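# Place the two closest-weight pistons in the steel tray

## Task

Of the five pistons, find the two whose weights are nearest to each other and set both inside the steel parts tray. None of the other three may touch the tray or hang over it. The tray must end up lying flat on the bench. Everything must stay in place without the robot holding it. When finished, open the grippers and move the arms away.

## Robot and tools

Robot: two six-joint arms, left_arm and right_arm, each with a parallel two-finger gripper. They face each other across the table, with left_arm's base on the +y side. The names are labels only and do not match image sides. Base poses in the scene frame: left_arm at (+0.125, +0.541, +0.119) m, quat_wxyz (+0.437, 0, 0, -0.899); right_arm at (-0.159, -0.503, +0.134) m, quat_wxyz (+0.611, 0, 0, +0.792).

Scene frame: origin at the table centre, +z up, table surface at z = +0.020 m. Result lines give each gripper's end_effector_position (m) and end_effector_quat_wxyz, plus linear (m/s) and angular (rad/s) velocities, all in this frame. The reported point lies between the finger pads, about 3-4 cm short of the tips. The fingers point along the gripper's +x axis and close along its y axis. Reported hand positions can be off, especially when the arm is stretched far.

Tool execute_actions, argument actions: a list holding one action, one wait, or nothing. An empty list ({"actions": []}) just reports the current state. An action is {"rows": [...], "steps": n} with n from 1 to 15 (default 15). Each control step is 1/30 s. Each row is used for one step, and the last row repeats if there are fewer rows than steps. A wait is {"steps": n} with n up to 300, counted from the previous result (thinking time is included). The optional pictures flag (true/false) controls whether camera images come back. If a call is refused, nothing is sent.

Row layout: one list of 14 numbers, each in [-1, 1], covering both arms even if only one moves. The order is left_arm waist, shoulder, elbow, wrist pitch, wrist yaw, wrist roll, gripper opening, then the same seven for right_arm. The six joint numbers are offsets, not poses. They are measured from the joint angles in the most recent result that lists them. Before any such result, and for later calls within the same reply, they are measured from the arm's position when the action begins. They are never measured from the previous row. Scale: 1.0 equals 0.9615 rad for waist, shoulder and elbow, 1.713 rad for wrist pitch, 1.767 rad for wrist yaw, and 1.728 rad for wrist roll. An all-zero row does not hold still: it drives the arm back to the reference angles.

Joint ranges (rad), the same for each arm: waist -3.054..3.054, shoulder 0.000..3.142, elbow 0.000..2.356, wrist pitch -1.571..1.571, wrist yaw -1.571..1.571, wrist roll -3.142..3.142. A call is refused if it asks for more than 0.010 rad beyond a range end. The true end may differ from the stated one by ±0.010 rad. Targets past it are clipped there and reported as "joint sent to its limit". That report can refer to an earlier motion. No report does not prove there is more room.

Gripper opening is an absolute value, not an offset. +1 is fully open (0.088 m between pads). Empty fingers close at about -0.80, and values below that down to -1 change nothing. Allow at least about 0.5 s for a full close. grip_measured is the measured opening on the same scale. It can be biased by about 1 mm per gripper and reads up to about 3 mm narrower (0.061) when squeezing hard. To hold a part, command about 0.07 below grip_measured; a smaller margin grips more lightly. Parts thinner than about 3 mm get proportionally less force. Each pad gives about 34-49 N, with a brief spike at contact.

Motion: joint speed is capped. Each step's target stays within 0.211 rad of the measured angle for waist, shoulder and elbow, 0.213 for wrist pitch, 0.267 for wrist yaw and 0.228 for wrist roll. If the targets would move a gripper more than 70 mm from where it is, they are scaled back. Friction can leave joints short of their target, especially at long reach, and small moves may not happen at all. Check Joint positions after every move. Between calls the arms keep heading to the last commanded row until they settle or a step is HELD.

Result lines: Joint positions and Joint velocities list, per arm, the six joints (rad, rad/s), then the pad gap (m, m/s). "joint command not followed" means a clearance check altered or blocked some joint targets; the rest of the row still ran. HELD marks steps where your row was not fully sent. A TORQUE FAULT (load limits per arm in N m: waist 16.8, shoulder 20.8, elbow 20.8, wrist pitch 5.49, wrist yaw 5.47, wrist roll 5.13, including held weight) stops that arm for 10 s and drops the rest of the call. MOTOR HOT appears from 50 °C. At 95 °C an OVER-TEMPERATURE FAULT holds the arm, and if it does not cool it goes limp and the gripper lets go. So avoid holding loads for long.

Cameras: cam_high, cam_left_wrist and cam_right_wrist, each 504x504. Wrist cameras may sit up to about 24 mm and 5° off their nominal frame. zoom_image takes camera (one of those names) and region [x0, y0, x1, y1] in image pixels from the top-left corner, at most 504x504, and returns a closer view of the latest image. read_manual(section="licences") only returns licence text. finished_scene(scene=number of the current scene) ends the scene irreversibly and reports success.

Cautions: weights must be judged somehow, for example by lifting and watching effort or sag. Don't drop, slam or shove parts, and don't knock anything off the table. Keep the arms from colliding or pressing on each other. Keep the tray flat. Expect occasional small tugs on held parts or pushes on loose ones. At the end, open both grippers and move them clear.

Each tool is called after "Request:" as name([rows], argument=value, ...), one row to a line, values as JSON.

## Session

Request:
execute_actions(actions=[])

Scene clock: 0.00 s of 12600.00 s.
left_arm: end_effector_position=(+0.3136, +0.0837, +0.2523) grip_measured=+0.824 end_effector_quat_wxyz=(+0.447, +0.746, -0.022, -0.493) end_effector_velocity=(-0.001, +0.003, -0.002) end_effector_angular_velocity=(+0.017, -0.005, -0.003) | right_arm: end_effector_position=(+0.0481, -0.4325, +0.3196) grip_measured=+0.821 end_effector_quat_wxyz=(+0.049, -0.896, -0.065, +0.437) end_effector_velocity=(-0.001, -0.002, -0.001) end_effector_angular_velocity=(-0.012, +0.003, -0.001)
Joint positions: left_arm=[ 0.945  1.93   1.459 -0.405 -0.371  1.326  0.079] | right_arm=[-1.445  0.804  0.811 -0.899  0.08  -2.812  0.079]
Joint velocities: left_arm=[-0.002 -0.002 -0.007 -0.007 -0.007  0.007  0.   ] | right_arm=[-0.002 -0.002 -0.002 -0.007  0.007 -0.007 -0.   ]
Motor temperatures (°C, as the motors report them): left_arm=[23 27 31 28 22 21] | right_arm=[22 41 27 25 23 25]
Heat: left arm: hottest elbow 31 °C (+0.0 °C/min); right arm: hottest shoulder 41 °C (+0.0 °C/min).

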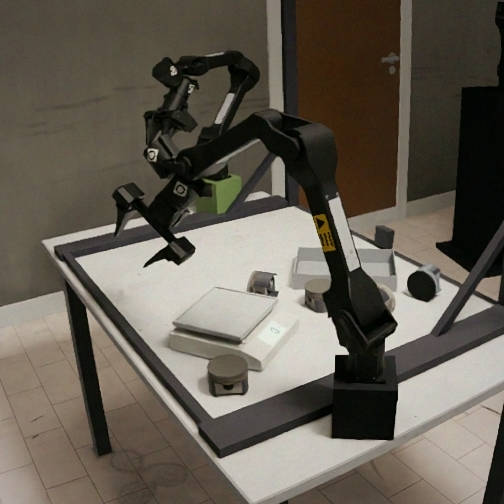

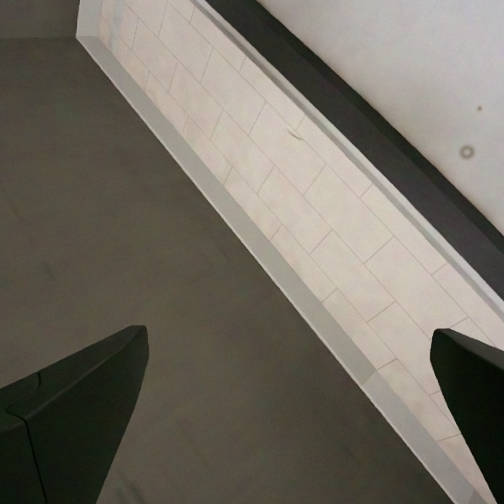

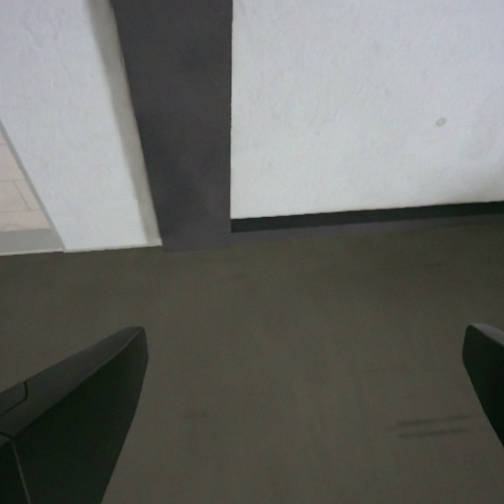

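Request:
execute_actions([
  {"rows":[[-0.05,-0.08,-0.03,-0.05,0.02,-0.08,1,0,0,0,0,0,0,1],[-0.1,-0.16,-0.06,-0.1,0.05,-0.16,1,0,0,0,0,0,0,1],[-0.15,-0.24,-0.09,-0.15,0.07,-0.24,1,0,0,0,0,0,0,1],[-0.2,-0.32,-0.12,-0.2,0.1,-0.32,1,0,0,0,0,0,0,1],[-0.25,-0.4,-0.15,-0.25,0.12,-0.4,1,0,0,0,0,0,0,1],[-0.3,-0.48,-0.18,-0.3,0.15,-0.48,1,0,0,0,0,0,0,1],[-0.35,-0.56,-0.21,-0.35,0.17,-0.56,1,0,0,0,0,0,0,1],[-0.4,-0.64,-0.24,-0.4,0.2,-0.64,1,0,0,0,0,0,0,1],[-0.46,-0.765,-0.279,-0.475,0.21,-0.767,1,0,0,0,0,0,0,1]],"steps":15},
], pictures=false)

Request:
execute_actions([
  {"steps":25},
])

Request:
execute_actions([
  {"rows":[[-0.07,0,0,0,0,0,1,0,0,0,0,0,0,1],[-0.14,0,0,0,0,0,1,0,0,0,0,0,0,1],[-0.21,0,0,0,0,0,1,0,0,0,0,0,0,1],[-0.28,0,0,0,0,0,1,0,0,0,0,0,0,1],[-0.35,0,0,0,0,0,1,0,0,0,0,0,0,1],[-0.42,0,0,0,0,0,1,0,0,0,0,0,0,1],[-0.49,0,0,0,0,0,1,0,0,0,0,0,0,1],[-0.56,0,0,0,0,0,1,0,0,0,0,0,0,1],[-0.63,0,0,0,0,0,1,0,0,0,0,0,0,1],[-0.7,0,0,0,0,0,1,0,0,0,0,0,0,1]],"steps":15},
], pictures=false)

Request:
execute_actions([
  {"steps":20},
])

Scene clock: 13.63 s of 12600.00 s.
left_arm: end_effector_position=(+0.0851, +0.2443, +0.2941) grip_measured=+0.984 end_effector_quat_wxyz=(+0.391, +0.576, +0.177, -0.695) end_effector_velocity=(-0.079, +0.574, +0.227) end_effector_angular_velocity=(+0.580, +0.855, +1.398) | right_arm: end_effector_position=(+0.0481, -0.4325, +0.3196) grip_measured=+0.981 end_effector_quat_wxyz=(+0.049, -0.896, -0.065, +0.437) end_effector_velocity=(-0.004, -0.001, -0.004) end_effector_angular_velocity=(-0.009, +0.026, +0.008)
Joint positions: left_arm=[ 0.521  1.392  1.22  -1.05  -0.02   0.59   0.087] | right_arm=[-1.445  0.804  0.811 -0.899  0.08  -2.812  0.087]
Joint velocities: left_arm=[-0.408 -1.673 -0.31  -1.853  0.256 -2.015  0.   ] | right_arm=[-0.002  0.002 -0.002 -0.022 -0.007 -0.007  0.   ]
Motor temperatures (°C, as the motors report them): left_arm=[23 31 33 29 22 21] | right_arm=[22 40 29 27 23 25]
Heat: left arm: hottest elbow 33 °C (+8.8 °C/min); right arm: hottest shoulder 40 °C (-4.4 °C/min).
Steps of this call (steps 1 to 90: nothing new was sent; then 10.13 s passed at rest; steps 91 to 105: all 15 steps of this action). Readings (joint positions):
91: left_arm=[0.943 1.921 1.458 -0.419 -0.367 1.292] | right_arm=[-1.445 0.804 0.811 -0.899 0.080 -2.812]
92: left_arm=[0.934 1.900 1.448 -0.459 -0.349 1.225] | right_arm=[-1.445 0.804 0.811 -0.899 0.080 -2.812]
94: left_arm=[0.890 1.835 1.412 -0.565 -0.300 1.121] | right_arm=[-1.445 0.804 0.811 -0.899 0.080 -2.812]
98: left_arm=[0.748 1.690 1.352 -0.704 -0.182 0.959] | right_arm=[-1.445 0.804 0.811 -0.899 0.080 -2.812]
105: the state above

Scene clock: 14.47 s of 12600.00 s.
left_arm: end_effector_position=(+0.0872, +0.2997, +0.3263) grip_measured=+0.985 end_effector_quat_wxyz=(+0.535, +0.433, +0.366, -0.626) end_effector_velocity=(+0.001, +0.002, +0.000) end_effector_angular_velocity=(+0.002, -0.005, +0.007) | right_arm: end_effector_position=(+0.0481, -0.4325, +0.3196) grip_measured=+0.981 end_effector_quat_wxyz=(+0.049, -0.896, -0.065, +0.437) end_effector_velocity=(-0.005, +0.001, -0.004) end_effector_angular_velocity=(-0.006, +0.023, +0.028)
Joint positions: left_arm=[ 0.507  1.19   1.201 -1.216 -0.003  0.003  0.087] | right_arm=[-1.445  0.804  0.811 -0.899  0.08  -2.812  0.087]
Joint velocities: left_arm=[-0.002 -0.007 -0.002 -0.007 -0.007 -0.007  0.   ] | right_arm=[-0.002 -0.002 -0.002 -0.022 -0.022 -0.022 -0.   ]
Motor temperatures (°C, as the motors report them): left_arm=[23 31 33 28 22 21] | right_arm=[22 40 29 27 23 25]
Heat: left arm: hottest elbow 33 °C (+8.3 °C/min); right arm: hottest shoulder 40 °C (-4.1 °C/min).
Steps of this call (steps 1 to 25: the robot went on to your last target). Readings (joint positions):
1: left_arm=[0.511 1.336 1.212 -1.106 -0.013 0.520] | right_arm=[-1.445 0.804 0.811 -0.899 0.080 -2.812]
2: left_arm=[0.508 1.284 1.208 -1.148 -0.010 0.450] | right_arm=[-1.445 0.804 0.811 -0.899 0.080 -2.812]
4: left_arm=[0.507 1.211 1.208 -1.181 -0.007 0.311] | right_arm=[-1.445 0.804 0.811 -0.899 0.080 -2.812]
8: left_arm=[0.507 1.188 1.205 -1.209 -0.004 0.077] | right_arm=[-1.445 0.804 0.811 -0.899 0.080 -2.812]
25: the state above

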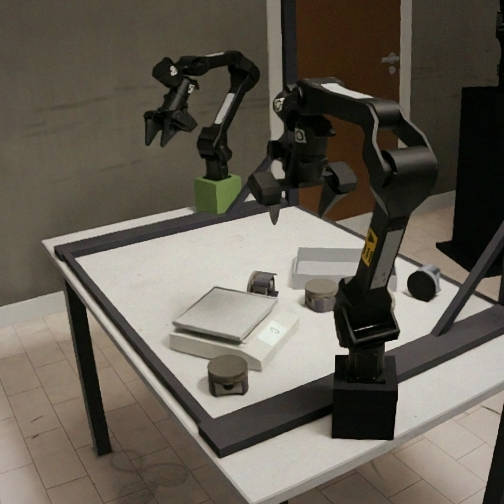

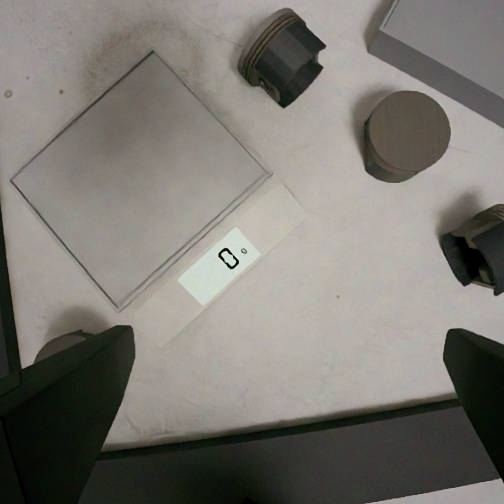

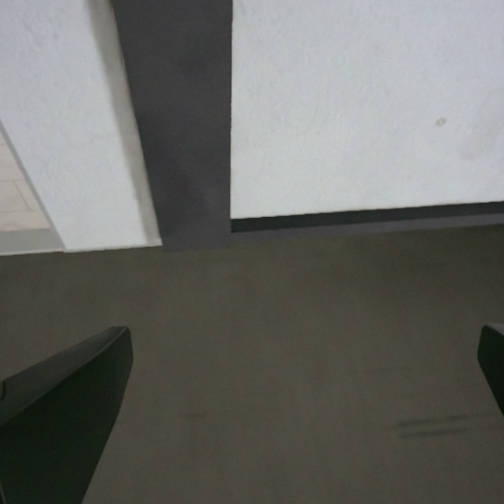

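Scene clock: 14.97 s of 12600.00 s.
left_arm: end_effector_position=(-0.0533, +0.3743, +0.3263) grip_measured=+0.985 end_effector_quat_wxyz=(+0.301, +0.527, +0.208, -0.767) end_effector_velocity=(-0.016, +0.020, -0.001) end_effector_angular_velocity=(-0.038, -0.046, -0.114) | right_arm: end_effector_position=(+0.0481, -0.4325, +0.3196) grip_measured=+0.981 end_effector_quat_wxyz=(+0.049, -0.896, -0.065, +0.437) end_effector_velocity=(-0.001, -0.002, -0.000) end_effector_angular_velocity=(-0.011, -0.001, -0.001)
Joint positions: left_arm=[-0.153  1.19   1.201 -1.216  0.002  0.002  0.087] | right_arm=[-1.445  0.804  0.811 -0.899  0.08  -2.812  0.087]
Joint velocities: left_arm=[-0.144 -0.002 -0.002 -0.007 -0.066 -0.007 -0.   ] | right_arm=[-0.002 -0.007 -0.002 -0.007  0.007 -0.007 -0.   ]
Motor temperatures (°C, as the motors report them): left_arm=[23 31 33 28 22 21] | right_arm=[22 40 29 27 23 25]
Heat: left arm: hottest elbow 33 °C (+8.0 °C/min); right arm: hottest shoulder 40 °C (-4.0 °C/min).
Steps of this call (steps 1 to 15: all 15 steps of this action). Readings (joint positions):
1: left_arm=[0.499 1.190 1.201 -1.216 -0.006 0.002] | right_arm=[-1.445 0.804 0.811 -0.899 0.080 -2.812]
2: left_arm=[0.474 1.190 1.201 -1.216 -0.008 0.002] | right_arm=[-1.445 0.804 0.811 -0.899 0.080 -2.812]
4: left_arm=[0.376 1.190 1.201 -1.216 -0.008 0.002] | right_arm=[-1.445 0.804 0.811 -0.899 0.080 -2.812]
8: left_arm=[0.122 1.190 1.201 -1.216 -0.005 0.002] | right_arm=[-1.445 0.804 0.811 -0.899 0.080 -2.812]
15: the state above

Scene clock: 15.63 s of 12600.00 s.
left_arm: end_effector_position=(-0.0546, +0.3757, +0.3263) grip_measured=+0.985 end_effector_quat_wxyz=(+0.299, +0.529, +0.205, -0.768) end_effector_velocity=(+0.001, +0.001, -0.002) end_effector_angular_velocity=(+0.015, -0.003, +0.007) | right_arm: end_effector_position=(+0.0481, -0.4325, +0.3196) grip_measured=+0.981 end_effector_quat_wxyz=(+0.049, -0.896, -0.065, +0.437) end_effector_velocity=(-0.002, -0.000, -0.002) end_effector_angular_velocity=(-0.011, +0.005, +0.019)
Joint positions: left_arm=[-0.163  1.19   1.201 -1.216 -0.     0.002  0.087] | right_arm=[-1.445  0.804  0.811 -0.899  0.08  -2.812  0.087]
Joint velocities: left_arm=[ 0.002  0.002 -0.002 -0.007  0.007 -0.007 -0.   ] | right_arm=[-0.002 -0.002 -0.002 -0.007 -0.007 -0.022 -0.   ]
Motor temperatures (°C, as the motors report them): left_arm=[23 31 33 28 22 21] | right_arm=[22 40 29 27 23 25]
Heat: left arm: hottest elbow 33 °C (+7.7 °C/min); right arm: hottest shoulder 40 °C (-3.8 °C/min).
Steps of this call (steps 1 to 15: the robot went on to your last target; steps 16 to 20: nothing new was sent). Readings (joint positions):
1: left_arm=[-0.156 1.190 1.201 -1.216 0.001 0.002] | right_arm=[-1.445 0.804 0.811 -0.899 0.080 -2.812]
2: left_arm=[-0.158 1.190 1.201 -1.216 0.001 0.002] | right_arm=[-1.445 0.804 0.811 -0.899 0.080 -2.812]
4: left_arm=[-0.160 1.190 1.201 -1.216 -0.000 0.002] | right_arm=[-1.445 0.804 0.811 -0.899 0.080 -2.812]
8: left_arm=[-0.162 1.190 1.201 -1.216 -0.000 0.002] | right_arm=[-1.445 0.804 0.811 -0.899 0.080 -2.812]
20: the state above
All arms were judged still, so your last target was given up. Only a new action makes them travel on or press farther. Fingers that are still opening or closing keep moving.

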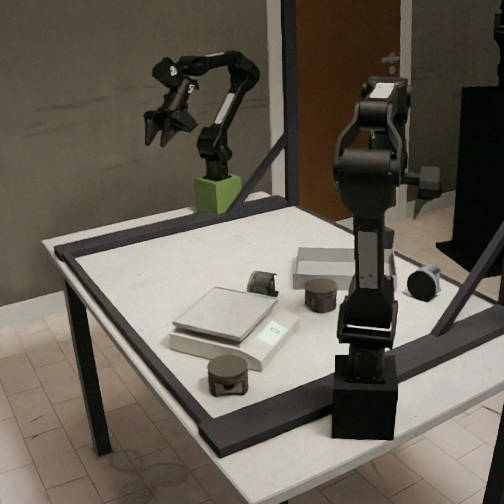

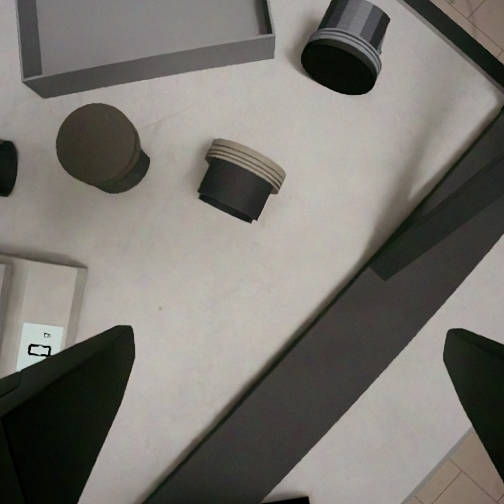

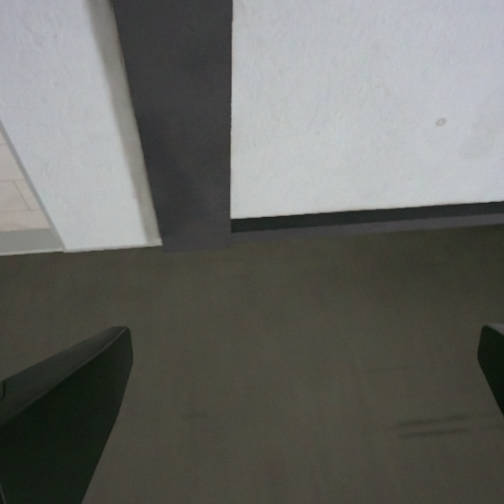

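Request:
execute_actions([
  {"rows":[[0.03,0.08,0.05,0,0,0,1,0,0,0,0,0,0,1],[0.07,0.16,0.1,0,0,0,1,0,0,0,0,0,0,1],[0.1,0.24,0.15,0,0,0,1,0,0,0,0,0,0,1],[0.14,0.32,0.2,0,0,0,1,0,0,0,0,0,0,1],[0.18,0.4,0.25,0,0,0,1,0,0,0,0,0,0,1],[0.22,0.48,0.3,0.02,0,0,1,0,0,0,0,0,0,1],[0.26,0.56,0.35,0.03,0,0,1,0,0,0,0,0,0,1],[0.3,0.64,0.4,0.04,0,0,1,0,0,0,0,0,0,1],[0.34,0.72,0.459,0.05,0,0,1,0,0,0,0,0,0,1],[0.388,0.8,0.459,0.06,0,0,1,0,0,0,0,0,0,1],[0.388,0.88,0.459,0.072,0,0,1,0,0,0,0,0,0,1],[0.388,0.968,0.459,0.072,0,0,1,0,0,0,0,0,0,1]],"steps":15},
], pictures=false)

Request:
execute_actions([
  {"steps":25},
])

Scene clock: 27.07 s of 12600.00 s.
left_arm: end_effector_position=(-0.0525, +0.1784, +0.2380) grip_measured=+0.985 end_effector_quat_wxyz=(+0.405, +0.548, +0.339, -0.649) end_effector_velocity=(+0.049, -0.084, -0.566) end_effector_angular_velocity=(+1.247, -0.635, +0.204) | right_arm: end_effector_position=(+0.0481, -0.4325, +0.3196) grip_measured=+0.981 end_effector_quat_wxyz=(+0.049, -0.896, -0.065, +0.437) end_effector_velocity=(-0.001, +0.000, +0.000) end_effector_angular_velocity=(+0.009, +0.006, -0.004)
Joint positions: left_arm=[ 0.209  1.939  1.637 -1.098 -0.003  0.002  0.087] | right_arm=[-1.445  0.804  0.811 -0.899  0.08  -2.812  0.087]
Joint velocities: left_arm=[ 0.193  1.531  0.066  0.066 -0.022 -0.007  0.   ] | right_arm=[-0.002 -0.002  0.002 -0.007 -0.007  0.007 -0.   ]
Motor temperatures (°C, as the motors report them): left_arm=[23 30 34 28 22 21] | right_arm=[22 39 30 27 23 25]
Heat: left arm: hottest elbow 34 °C (+6.7 °C/min); right arm: hottest shoulder 39 °C (-4.4 °C/min).
Steps of this call (steps 1 to 90: nothing new was sent; then 7.93 s passed at rest; steps 91 to 105: all 15 steps of this action). Readings (joint positions):
91: left_arm=[-0.160 1.201 1.208 -1.221 -0.000 0.002] | right_arm=[-1.445 0.804 0.811 -0.899 0.080 -2.812]
92: left_arm=[-0.149 1.228 1.228 -1.226 0.001 0.002] | right_arm=[-1.445 0.804 0.811 -0.899 0.080 -2.812]
94: left_arm=[-0.104 1.326 1.302 -1.221 0.001 0.002] | right_arm=[-1.445 0.804 0.811 -0.899 0.080 -2.812]
98: left_arm=[0.029 1.571 1.473 -1.182 0.001 0.002] | right_arm=[-1.445 0.804 0.811 -0.899 0.080 -2.812]
105: the state above

Scene clock: 27.90 s of 12600.00 s.
left_arm: end_effector_position=(-0.0505, +0.1786, +0.1701) grip_measured=+0.985 end_effector_quat_wxyz=(+0.375, +0.600, +0.374, -0.599) end_effector_velocity=(+0.003, +0.001, -0.002) end_effector_angular_velocity=(+0.001, -0.025, +0.005) | right_arm: end_effector_position=(+0.0481, -0.4325, +0.3196) grip_measured=+0.981 end_effector_quat_wxyz=(+0.049, -0.896, -0.065, +0.437) end_effector_velocity=(+0.004, -0.000, +0.003) end_effector_angular_velocity=(+0.007, -0.021, -0.013)
Joint positions: left_arm=[ 0.213  2.119  1.641 -1.093 -0.003  0.002  0.087] | right_arm=[-1.445  0.804  0.811 -0.899  0.08  -2.812  0.087]
Joint velocities: left_arm=[-0.002  0.002 -0.002 -0.007 -0.022 -0.007  0.   ] | right_arm=[-0.002 -0.002 -0.002  0.022  0.007  0.007 -0.   ]
Motor temperatures (°C, as the motors report them): left_arm=[23 30 34 28 22 21] | right_arm=[22 39 31 27 23 25]
Heat: left arm: hottest elbow 34 °C (+6.5 °C/min); right arm: hottest shoulder 39 °C (-4.3 °C/min).
Steps of this call (steps 1 to 25: the robot went on to your last target). Readings (joint positions):
1: left_arm=[0.213 1.990 1.638 -1.097 -0.003 0.002] | right_arm=[-1.445 0.804 0.811 -0.899 0.080 -2.812]
2: left_arm=[0.214 2.034 1.638 -1.096 -0.003 0.002] | right_arm=[-1.445 0.804 0.811 -0.899 0.080 -2.812]
4: left_arm=[0.213 2.098 1.636 -1.096 -0.003 0.002] | right_arm=[-1.445 0.804 0.811 -0.899 0.080 -2.812]
8: left_arm=[0.213 2.121 1.635 -1.096 -0.003 0.002] | right_arm=[-1.445 0.804 0.811 -0.899 0.080 -2.812]
25: the state above

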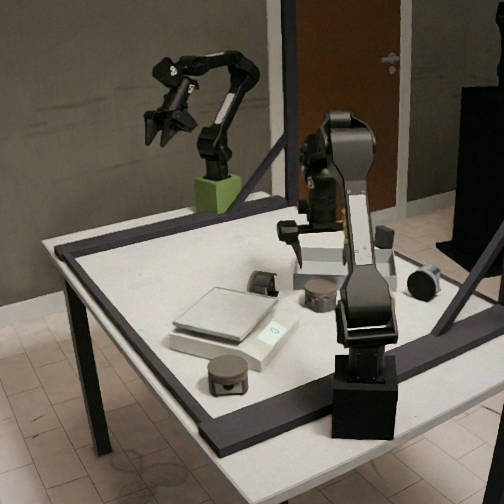

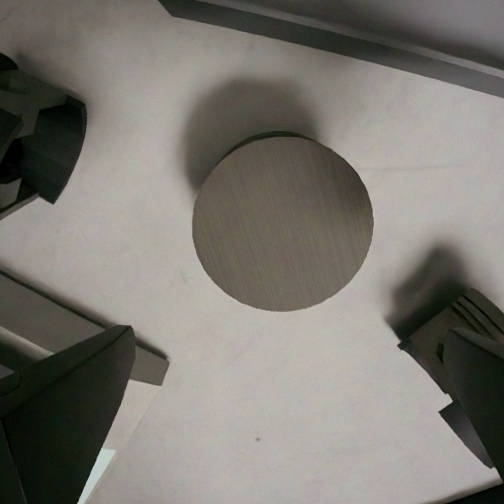

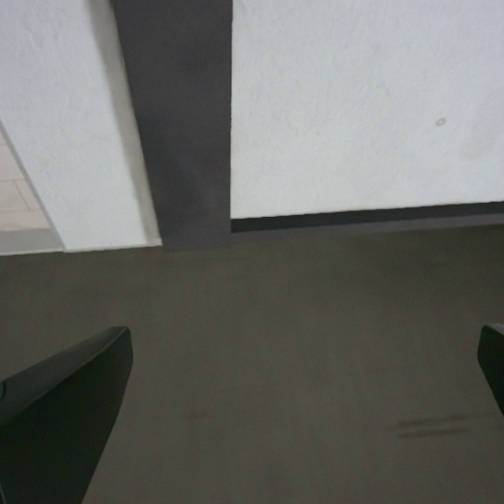

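Request:
execute_actions([
  {"rows":[[0,0.02,0,0.015,0,0,1,0,0,0,0,0,0,1],[0,0.04,-0.01,0.03,0,0,1,0,0,0,0,0,0,1],[0,0.06,-0.02,0.045,0,0,1,0,0,0,0,0,0,1],[0,0.08,-0.03,0.06,0,0,1,0,0,0,0,0,0,1],[0,0.097,-0.045,0.077,0,0,1,0,0,0,0,0,0,1]],"steps":15},
])

Scene clock: 32.43 s of 12600.00 s.
left_arm: end_effector_position=(-0.0555, +0.1683, +0.1289) grip_measured=+0.985 end_effector_quat_wxyz=(+0.377, +0.597, +0.372, -0.602) end_effector_velocity=(-0.000, -0.001, -0.002) end_effector_angular_velocity=(-0.005, -0.005, +0.020) | right_arm: end_effector_position=(+0.0481, -0.4325, +0.3196) grip_measured=+0.981 end_effector_quat_wxyz=(+0.049, -0.896, -0.065, +0.437) end_effector_velocity=(-0.001, +0.000, +0.000) end_effector_angular_velocity=(-0.000, +0.003, +0.008)
Joint positions: left_arm=[ 0.213  2.202  1.603 -0.962 -0.003  0.002  0.087] | right_arm=[-1.445  0.804  0.811 -0.899  0.08  -2.812  0.087]
Joint velocities: left_arm=[-0.002  0.002 -0.002  0.007 -0.007 -0.022 -0.   ] | right_arm=[-0.002 -0.002  0.002 -0.007 -0.007 -0.007 -0.   ]
Motor temperatures (°C, as the motors report them): left_arm=[23 31 34 28 22 21] | right_arm=[22 39 31 28 23 25]
Heat: left arm: hottest elbow 34 °C (+5.5 °C/min); right arm: hottest shoulder 39 °C (-3.7 °C/min).
Steps of this call (steps 1 to 15: the robot went on to your last target; steps 16 to 90: nothing new was sent; then 1.03 s passed at rest; steps 91 to 105: all 15 steps of this action). Readings (joint positions):
91: left_arm=[0.213 2.119 1.641 -1.090 -0.003 0.002] | right_arm=[-1.445 0.804 0.811 -0.899 0.080 -2.812]
92: left_arm=[0.213 2.121 1.641 -1.080 -0.003 0.002] | right_arm=[-1.445 0.804 0.811 -0.899 0.080 -2.812]
94: left_arm=[0.213 2.136 1.640 -1.036 -0.003 0.002] | right_arm=[-1.445 0.804 0.811 -0.899 0.080 -2.812]
98: left_arm=[0.213 2.181 1.617 -0.979 -0.003 0.002] | right_arm=[-1.445 0.804 0.811 -0.899 0.080 -2.812]
105: the state above

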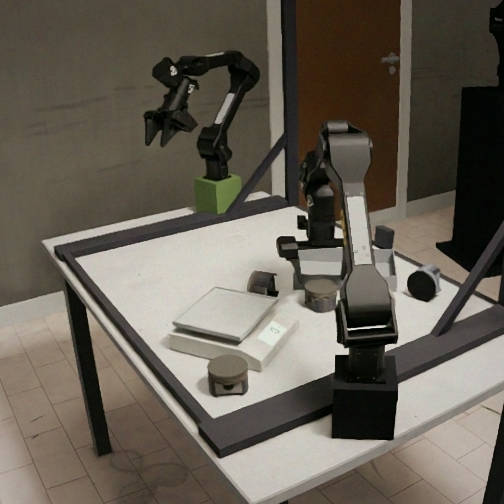

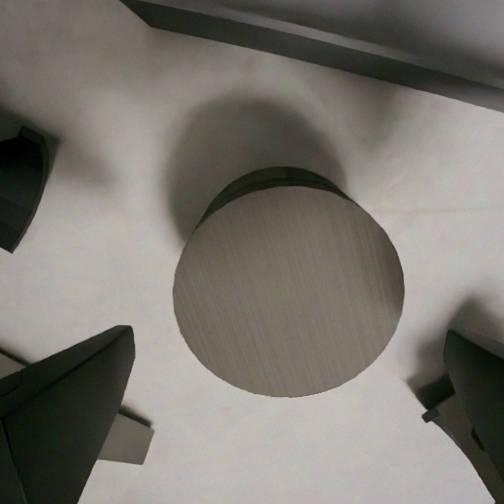

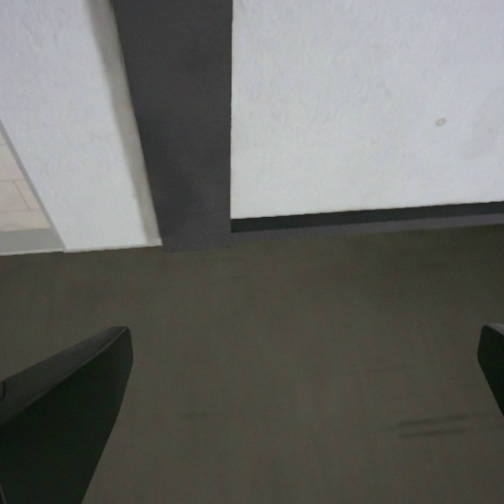

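Request:
execute_actions([
  {"rows":[[0,0.02,0,0.015,0,0,1,0,0,0,0,0,0,1],[0,0.04,-0.01,0.03,0,0,1,0,0,0,0,0,0,1],[0,0.06,-0.02,0.045,0,0,1,0,0,0,0,0,0,1],[0,0.08,-0.03,0.06,0,0,1,0,0,0,0,0,0,1],[0,0.1,-0.045,0.076,0,0,1,0,0,0,0,0,0,1],[0,0.115,-0.045,0.076,0,0,1,0,0,0,0,0,0,1]],"steps":15},
], pictures=false)

Request:
execute_actions([
  {"rows":[[0,0,0,0,0,0,0.8,0,0,0,0,0,0,1],[0,0,0,0,0,0,0.7,0,0,0,0,0,0,1],[0,0,0,0,0,0,0.6,0,0,0,0,0,0,1],[0,0,0,0,0,0,0.48,0,0,0,0,0,0,1]],"steps":15},
])

Scene clock: 41.10 s of 12600.00 s.
left_arm: end_effector_position=(-0.0570, +0.1652, +0.0798) grip_measured=+0.985 end_effector_quat_wxyz=(+0.375, +0.601, +0.374, -0.599) end_effector_velocity=(-0.006, -0.007, +0.001) end_effector_angular_velocity=(-0.034, +0.025, +0.005) | right_arm: end_effector_position=(+0.0481, -0.4325, +0.3196) grip_measured=+0.981 end_effector_quat_wxyz=(+0.049, -0.896, -0.065, +0.437) end_effector_velocity=(-0.002, -0.000, +0.001) end_effector_angular_velocity=(+0.002, -0.001, +0.008)
Joint positions: left_arm=[ 0.213  2.303  1.564 -0.833 -0.003  0.002  0.087] | right_arm=[-1.445  0.804  0.811 -0.899  0.08  -2.812  0.087]
Joint velocities: left_arm=[-0.002 -0.002  0.002  0.037  0.007 -0.007 -0.   ] | right_arm=[-0.002 -0.007  0.002 -0.007 -0.007 -0.007 -0.   ]
Motor temperatures (°C, as the motors report them): left_arm=[23 33 34 28 22 21] | right_arm=[22 39 31 28 23 25]
Heat: left arm: hottest elbow 34 °C (+4.4 °C/min); right arm: hottest shoulder 39 °C (-2.9 °C/min).
Steps of this call (steps 1 to 15: the robot went on to your last target; steps 16 to 90: nothing new was sent; then 5.17 s passed at rest; steps 91 to 105: all 15 steps of this action). Readings (joint positions):
91: left_arm=[0.213 2.202 1.603 -0.959 -0.003 0.002] | right_arm=[-1.445 0.804 0.811 -0.899 0.080 -2.812]
92: left_arm=[0.213 2.204 1.603 -0.948 -0.003 0.002] | right_arm=[-1.445 0.804 0.811 -0.899 0.080 -2.812]
94: left_arm=[0.213 2.219 1.601 -0.904 -0.003 0.002] | right_arm=[-1.445 0.804 0.811 -0.899 0.080 -2.812]
98: left_arm=[0.213 2.273 1.581 -0.848 -0.003 0.002] | right_arm=[-1.445 0.804 0.811 -0.899 0.080 -2.812]
105: the state above

Scene clock: 41.60 s of 12600.00 s.
left_arm: end_effector_position=(-0.0570, +0.1651, +0.0798) grip_measured=+0.560 end_effector_quat_wxyz=(+0.375, +0.601, +0.374, -0.599) end_effector_velocity=(+0.004, +0.004, +0.000) end_effector_angular_velocity=(+0.010, -0.029, -0.010) | right_arm: end_effector_position=(+0.0481, -0.4325, +0.3196) grip_measured=+0.981 end_effector_quat_wxyz=(+0.049, -0.896, -0.065, +0.437) end_effector_velocity=(-0.001, -0.002, -0.000) end_effector_angular_velocity=(-0.011, -0.001, -0.001)
Joint positions: left_arm=[ 0.213  2.303  1.564 -0.833 -0.003  0.002  0.066] | right_arm=[-1.445  0.804  0.811 -0.899  0.08  -2.812  0.087]
Joint velocities: left_arm=[-0.002 -0.002 -0.002 -0.022 -0.022  0.007 -0.   ] | right_arm=[-0.002 -0.007 -0.002 -0.007  0.007 -0.007 -0.   ]
Motor temperatures (°C, as the motors report them): left_arm=[23 33 34 28 22 21] | right_arm=[22 39 32 28 23 25]
Heat: left arm: hottest elbow 34 °C (+4.3 °C/min); right arm: hottest shoulder 39 °C (-2.9 °C/min).
Steps of this call (steps 1 to 15: all 15 steps of this action). Readings (joint positions):
1: left_arm=[0.213 2.303 1.564 -0.833 -0.003 0.002] | right_arm=[-1.445 0.804 0.811 -0.899 0.080 -2.812]
2: left_arm=[0.213 2.303 1.564 -0.833 -0.003 0.002] | right_arm=[-1.445 0.804 0.811 -0.899 0.080 -2.812]
4: left_arm=[0.213 2.303 1.564 -0.833 -0.003 0.002] | right_arm=[-1.445 0.804 0.811 -0.899 0.080 -2.812]
8: left_arm=[0.213 2.303 1.564 -0.833 -0.003 0.002] | right_arm=[-1.445 0.804 0.811 -0.899 0.080 -2.812]
15: the state above

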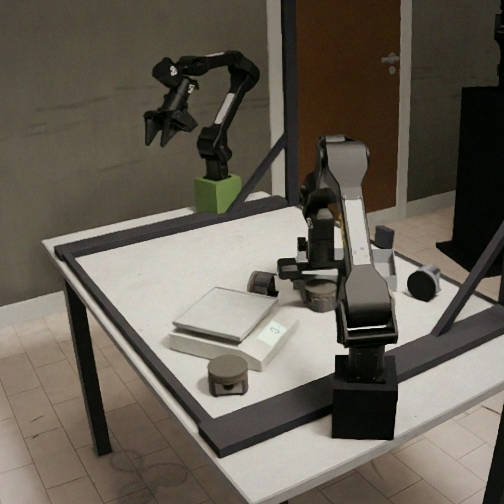

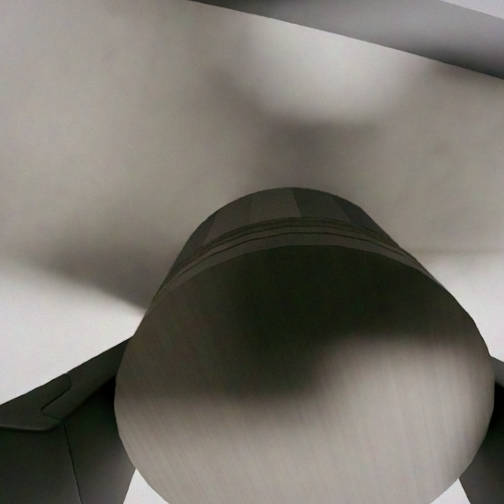

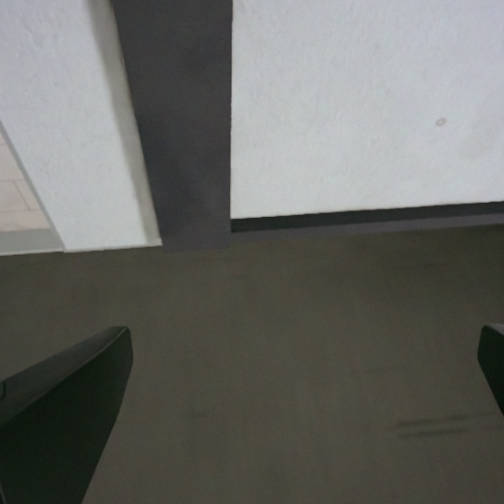

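Request:
execute_actions([
  {"rows":[[0,-0.03,0.02,-0.03,0,0,0.48,0,0,0,0,0,0,1],[0,-0.06,0.04,-0.06,0,0,0.48,0,0,0,0,0,0,1],[0,-0.09,0.06,-0.09,0,0,0.48,0,0,0,0,0,0,1],[0,-0.12,0.08,-0.12,0,0,0.48,0,0,0,0,0,0,1],[0,-0.15,0.1,-0.15,0,0,0.48,0,0,0,0,0,0,1],[0,-0.18,0.12,-0.18,0,0,0.48,0,0,0,0,0,0,1],[0,-0.215,0.15,-0.2,0,0,0.48,0,0,0,0,0,0,1]],"steps":14},
], pictures=false)

Request:
execute_actions([
  {"rows":[[0.05,0,0,0,0,0,0.48,0,0,0,0,0,0,1],[0.1,0,0,0,0,0,0.48,0,0,0,0,0,0,1],[0.16,0,0,0,0,0,0.48,0,0,0,0,0,0,1],[0.22,0,0,0,0,0,0.48,0,0,0,0,0,0,1],[0.28,0,0,0,0,0,0.48,0,0,0,0,0,0,1],[0.34,0,0,0,0,0,0.48,0,0,0,0,0,0,1],[0.4,0,0,0,0,0,0.48,0,0,0,0,0,0,1],[0.46,0,0,0,0,0,0.48,0,0,0,0,0,0,1],[0.52,0,0,0,0,0,0.48,0,0,0,0,0,0,1],[0.564,0,0,0,0,0,0.48,0,0,0,0,0,0,1]],"steps":15},
], pictures=false)

Request:
execute_actions([
  {"rows":[[0,0.015,0,0.008,0,0,0.48,0,0,0,0,0,0,1],[0,0.03,0,0.016,0,0,0.48,0,0,0,0,0,0,1],[0,0.045,0,0.025,0,0,0.48,0,0,0,0,0,0,1],[0,0.06,0,0.033,0,0,0.48,0,0,0,0,0,0,1],[0,0.075,0,0.041,0,0,0.48,0,0,0,0,0,0,1],[0,0.09,0,0.05,0,0,0.48,0,0,0,0,0,0,1]],"steps":15},
])

Scene clock: 61.27 s of 12600.00 s.
left_arm: end_effector_position=(-0.0523, +0.1748, +0.1995) grip_measured=+0.560 end_effector_quat_wxyz=(+0.381, +0.591, +0.368, -0.608) end_effector_velocity=(+0.007, +0.019, +0.008) end_effector_angular_velocity=(+0.067, -0.025, -0.010) | right_arm: end_effector_position=(+0.0481, -0.4325, +0.3196) grip_measured=+0.981 end_effector_quat_wxyz=(+0.049, -0.896, -0.065, +0.437) end_effector_velocity=(-0.002, -0.001, -0.001) end_effector_angular_velocity=(-0.009, +0.001, +0.014)
Joint positions: left_arm=[ 0.213  2.087  1.711 -1.164 -0.003  0.002  0.066] | right_arm=[-1.445  0.804  0.811 -0.899  0.08  -2.812  0.087]
Joint velocities: left_arm=[-0.002 -0.022  0.002 -0.095  0.007  0.007 -0.   ] | right_arm=[-0.007 -0.007 -0.002 -0.007 -0.007 -0.022 -0.   ]
Motor temperatures (°C, as the motors report them): left_arm=[23 37 34 27 22 21] | right_arm=[22 38 33 29 23 25]
Heat: left arm: hottest shoulder 37 °C (+6.1 °C/min); right arm: hottest shoulder 38 °C (-3.0 °C/min).
Steps of this call (steps 1 to 15: the robot went on to your last target; steps 16 to 90: nothing new was sent; then 16.20 s passed at rest; steps 91 to 104: all 14 steps of this action). Readings (joint positions):
91: left_arm=[0.213 2.303 1.566 -0.839 -0.003 0.002] | right_arm=[-1.445 0.804 0.811 -0.899 0.080 -2.812]
92: left_arm=[0.213 2.299 1.572 -0.863 -0.003 0.002] | right_arm=[-1.445 0.804 0.811 -0.899 0.080 -2.812]
94: left_arm=[0.213 2.281 1.587 -0.945 -0.003 0.002] | right_arm=[-1.445 0.804 0.811 -0.899 0.080 -2.812]
98: left_arm=[0.213 2.189 1.647 -1.107 -0.003 0.002] | right_arm=[-1.445 0.804 0.811 -0.899 0.080 -2.812]
104: the state above

Scene clock: 61.77 s of 12600.00 s.
left_arm: end_effector_position=(+0.1705, +0.1362, +0.1986) grip_measured=+0.560 end_effector_quat_wxyz=(+0.537, +0.470, +0.514, -0.477) end_effector_velocity=(+0.197, +0.027, +0.002) end_effector_angular_velocity=(+0.018, -0.005, +0.494) | right_arm: end_effector_position=(+0.0481, -0.4325, +0.3196) grip_measured=+0.981 end_effector_quat_wxyz=(+0.049, -0.896, -0.065, +0.437) end_effector_velocity=(-0.003, +0.002, -0.004) end_effector_angular_velocity=(-0.002, +0.014, +0.028)
Joint positions: left_arm=[ 0.771  2.089  1.71  -1.161 -0.014  0.002  0.066] | right_arm=[-1.445  0.804  0.811 -0.899  0.08  -2.812  0.087]
Joint velocities: left_arm=[ 0.486 -0.007 -0.002 -0.022 -0.007 -0.007 -0.   ] | right_arm=[-0.002 -0.002 -0.007 -0.007 -0.022 -0.022 -0.   ]
Motor temperatures (°C, as the motors report them): left_arm=[23 37 34 27 22 21] | right_arm=[22 38 33 29 23 25]
Heat: left arm: hottest shoulder 37 °C (+6.0 °C/min); right arm: hottest shoulder 38 °C (-3.0 °C/min).
Steps of this call (steps 1 to 15: all 15 steps of this action). Readings (joint positions):
1: left_arm=[0.215 2.087 1.711 -1.166 -0.001 0.002] | right_arm=[-1.445 0.804 0.811 -0.899 0.080 -2.812]
2: left_arm=[0.224 2.087 1.711 -1.166 0.003 0.002] | right_arm=[-1.445 0.804 0.811 -0.899 0.080 -2.812]
4: left_arm=[0.275 2.089 1.710 -1.166 0.008 0.002] | right_arm=[-1.445 0.804 0.811 -0.899 0.080 -2.812]
8: left_arm=[0.466 2.089 1.710 -1.161 0.002 0.002] | right_arm=[-1.445 0.804 0.811 -0.899 0.080 -2.812]
15: the state above

Scene clock: 62.27 s of 12600.00 s.
left_arm: end_effector_position=(+0.1717, +0.1211, +0.1678) grip_measured=+0.560 end_effector_quat_wxyz=(+0.537, +0.469, +0.513, -0.478) end_effector_velocity=(-0.001, -0.008, +0.001) end_effector_angular_velocity=(-0.037, +0.004, +0.005) | right_arm: end_effector_position=(+0.0481, -0.4325, +0.3196) grip_measured=+0.981 end_effector_quat_wxyz=(+0.049, -0.896, -0.065, +0.437) end_effector_velocity=(-0.000, +0.003, +0.000) end_effector_angular_velocity=(+0.023, +0.001, +0.006)
Joint positions: left_arm=[ 0.771  2.169  1.71  -1.078 -0.014  0.002  0.066] | right_arm=[-1.445  0.804  0.811 -0.899  0.08  -2.812  0.087]
Joint velocities: left_arm=[-0.002 -0.002 -0.002  0.037  0.007 -0.007 -0.   ] | right_arm=[-0.002 -0.002 -0.002  0.007 -0.022  0.007 -0.   ]
Motor temperatures (°C, as the motors report them): left_arm=[23 37 34 27 22 21] | right_arm=[22 38 33 29 23 25]
Heat: left arm: hottest shoulder 37 °C (+5.1 °C/min); right arm: hottest shoulder 38 °C (-3.0 °C/min).
Steps of this call (steps 1 to 15: all 15 steps of this action). Readings (joint positions):
1: left_arm=[0.783 2.089 1.710 -1.161 -0.014 0.002] | right_arm=[-1.445 0.804 0.811 -0.899 0.080 -2.812]
2: left_arm=[0.787 2.092 1.710 -1.158 -0.014 0.002] | right_arm=[-1.445 0.804 0.811 -0.899 0.080 -2.812]
4: left_arm=[0.783 2.104 1.710 -1.133 -0.014 0.002] | right_arm=[-1.445 0.804 0.811 -0.899 0.080 -2.812]
8: left_arm=[0.771 2.146 1.710 -1.089 -0.014 0.002] | right_arm=[-1.445 0.804 0.811 -0.899 0.080 -2.812]
15: the state above

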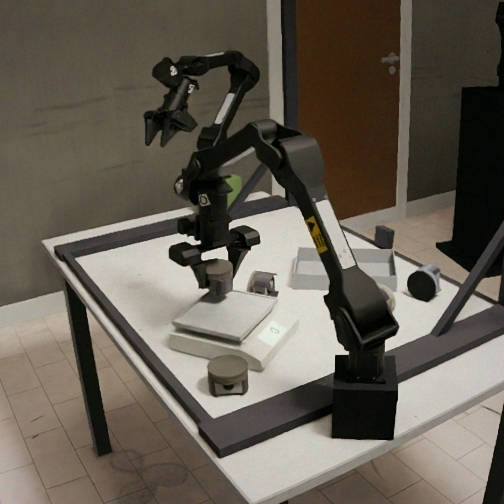

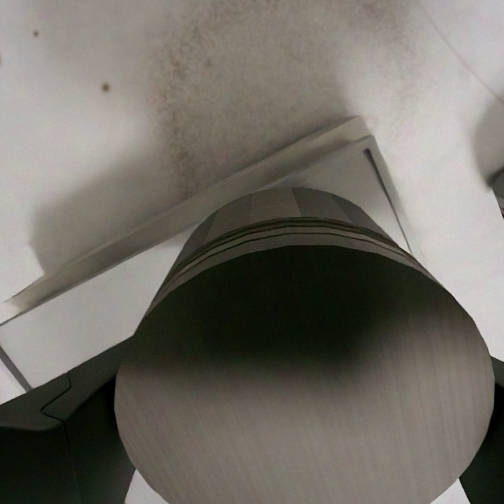

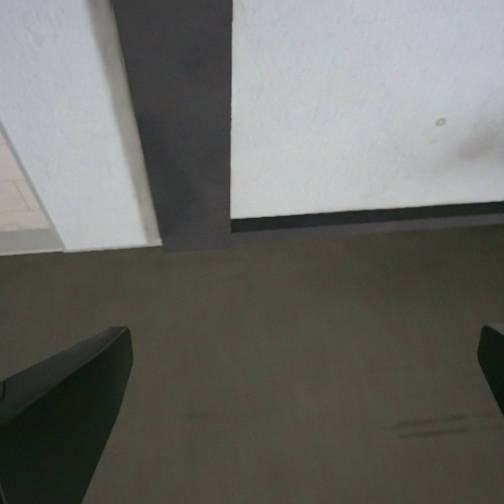

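Request:
execute_actions([
  {"rows":[[0,-0.01,-0.015,0,0,0,0.48,0,0,0,0,0,0,1],[0,-0.02,-0.03,0,0,0,0.48,0,0,0,0,0,0,1],[0,-0.02,-0.045,0.005,0,0,0.48,0,0,0,0,0,0,1],[0,-0.02,-0.06,0.01,0,0,0.48,0,0,0,0,0,0,1],[0,-0.02,-0.075,0.015,0,0,0.48,0,0,0,0,0,0,1],[0,-0.02,-0.09,0.022,0,0,0.48,0,0,0,0,0,0,1],[0,-0.02,-0.105,0.029,0,0,0.48,0,0,0,0,0,0,1],[0,-0.02,-0.118,0.035,0,0,0.48,0,0,0,0,0,0,1]],"steps":15},
])

Scene clock: 70.67 s of 12600.00 s.
left_arm: end_effector_position=(+0.1699, +0.1386, +0.1429) grip_measured=+0.560 end_effector_quat_wxyz=(+0.525, +0.480, +0.525, -0.467) end_effector_velocity=(+0.002, -0.014, +0.000) end_effector_angular_velocity=(-0.065, -0.014, +0.005) | right_arm: end_effector_position=(+0.0481, -0.4325, +0.3196) grip_measured=+0.981 end_effector_quat_wxyz=(+0.049, -0.896, -0.065, +0.437) end_effector_velocity=(-0.003, +0.001, -0.003) end_effector_angular_velocity=(-0.013, +0.010, +0.024)
Joint positions: left_arm=[ 0.771  2.166  1.604 -1.02  -0.014  0.002  0.066] | right_arm=[-1.445  0.804  0.811 -0.899  0.08  -2.812  0.087]
Joint velocities: left_arm=[-0.002 -0.002 -0.002  0.066 -0.007 -0.007 -0.   ] | right_arm=[ 0.002 -0.002 -0.007 -0.007 -0.007 -0.022 -0.   ]
Motor temperatures (°C, as the motors report them): left_arm=[23 38 34 27 22 21] | right_arm=[22 38 33 29 23 25]
Heat: left arm: hottest shoulder 38 °C (+5.0 °C/min); right arm: hottest shoulder 38 °C (-2.0 °C/min).
Steps of this call (steps 1 to 15: the robot went on to your last target; steps 16 to 160: nothing new was sent; then 2.57 s passed at rest; steps 161 to 175: all 15 steps of this action). Readings (joint positions):
161: left_arm=[0.771 2.188 1.703 -1.076 -0.014 0.002] | right_arm=[-1.445 0.804 0.811 -0.899 0.080 -2.812]
162: left_arm=[0.771 2.186 1.701 -1.076 -0.014 0.002] | right_arm=[-1.445 0.804 0.811 -0.899 0.080 -2.812]
164: left_arm=[0.771 2.178 1.686 -1.073 -0.014 0.002] | right_arm=[-1.445 0.804 0.811 -0.899 0.080 -2.812]
168: left_arm=[0.771 2.166 1.637 -1.040 -0.014 0.002] | right_arm=[-1.445 0.804 0.811 -0.899 0.080 -2.812]
175: the state above

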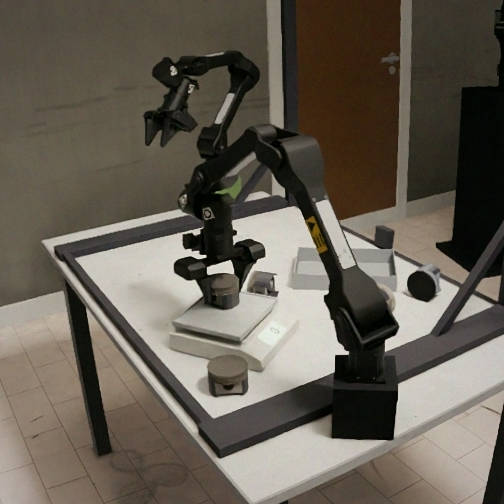

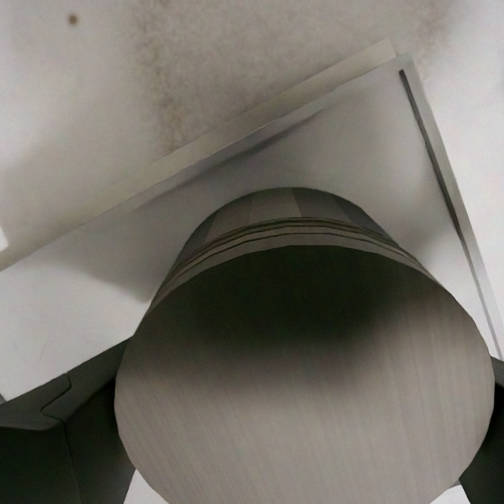

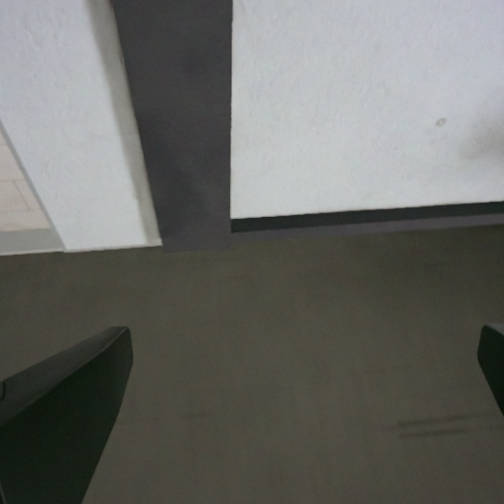

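Not yet touching; lower a little.

Request:
execute_actions([
  {"rows":[[0,0.01,0,0.008,0,0,0.48,0,0,0,0,0,0,1],[0,0.02,0,0.014,0,0,0.48,0,0,0,0,0,0,1],[0,0.03,0,0.02,0,0,0.48,0,0,0,0,0,0,1]],"steps":15},
])

Scene clock: 74.30 s of 12600.00 s.
left_arm: end_effector_position=(+0.1705, +0.1332, +0.1404) grip_measured=+0.560 end_effector_quat_wxyz=(+0.531, +0.475, +0.519, -0.472) end_effector_velocity=(+0.002, +0.002, +0.000) end_effector_angular_velocity=(+0.009, -0.021, +0.005) | right_arm: end_effector_position=(+0.0481, -0.4325, +0.3196) grip_measured=+0.981 end_effector_quat_wxyz=(+0.049, -0.896, -0.065, +0.437) end_effector_velocity=(-0.002, -0.000, -0.002) end_effector_angular_velocity=(-0.002, +0.008, +0.008)
Joint positions: left_arm=[ 0.771  2.172  1.604 -0.992 -0.014  0.002  0.066] | right_arm=[-1.445  0.804  0.811 -0.899  0.08  -2.812  0.087]
Joint velocities: left_arm=[-0.002 -0.002 -0.002 -0.007 -0.022 -0.007 -0.001] | right_arm=[-0.002 -0.002 -0.002 -0.007 -0.007 -0.007 -0.   ]
Motor temperatures (°C, as the motors report them): left_arm=[23 39 34 27 22 21] | right_arm=[22 38 33 29 23 25]
Heat: left arm: hottest shoulder 39 °C (+6.1 °C/min); right arm: hottest shoulder 38 °C (-2.0 °C/min).
Steps of this call (steps 1 to 15: the robot went on to your last target; steps 16 to 90: nothing new was sent; then 0.13 s passed at rest; steps 91 to 105: all 15 steps of this action). Readings (joint positions):
91: left_arm=[0.771 2.166 1.604 -1.018 -0.014 0.002] | right_arm=[-1.445 0.804 0.811 -0.899 0.080 -2.812]
92: left_arm=[0.771 2.166 1.604 -1.014 -0.014 0.002] | right_arm=[-1.445 0.804 0.811 -0.899 0.080 -2.812]
94: left_arm=[0.771 2.170 1.604 -0.997 -0.014 0.002] | right_arm=[-1.445 0.804 0.811 -0.899 0.080 -2.812]
98: left_arm=[0.771 2.172 1.604 -0.995 -0.014 0.002] | right_arm=[-1.445 0.804 0.811 -0.899 0.080 -2.812]
105: the state above

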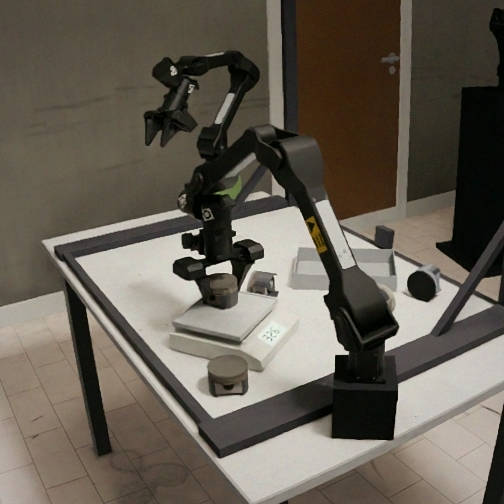

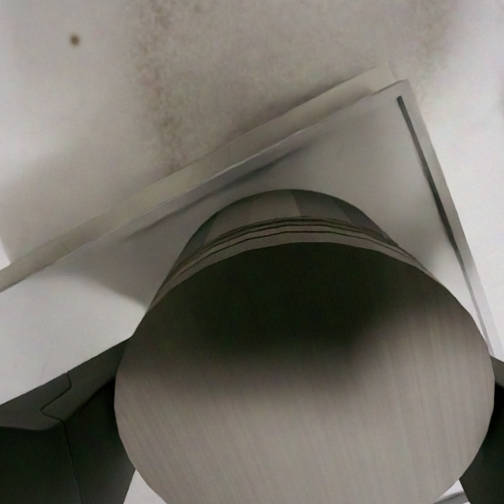

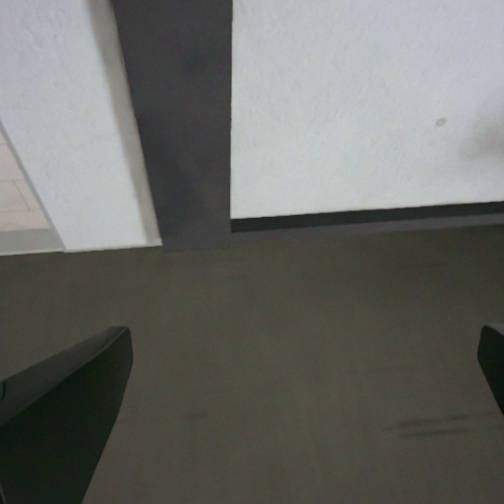

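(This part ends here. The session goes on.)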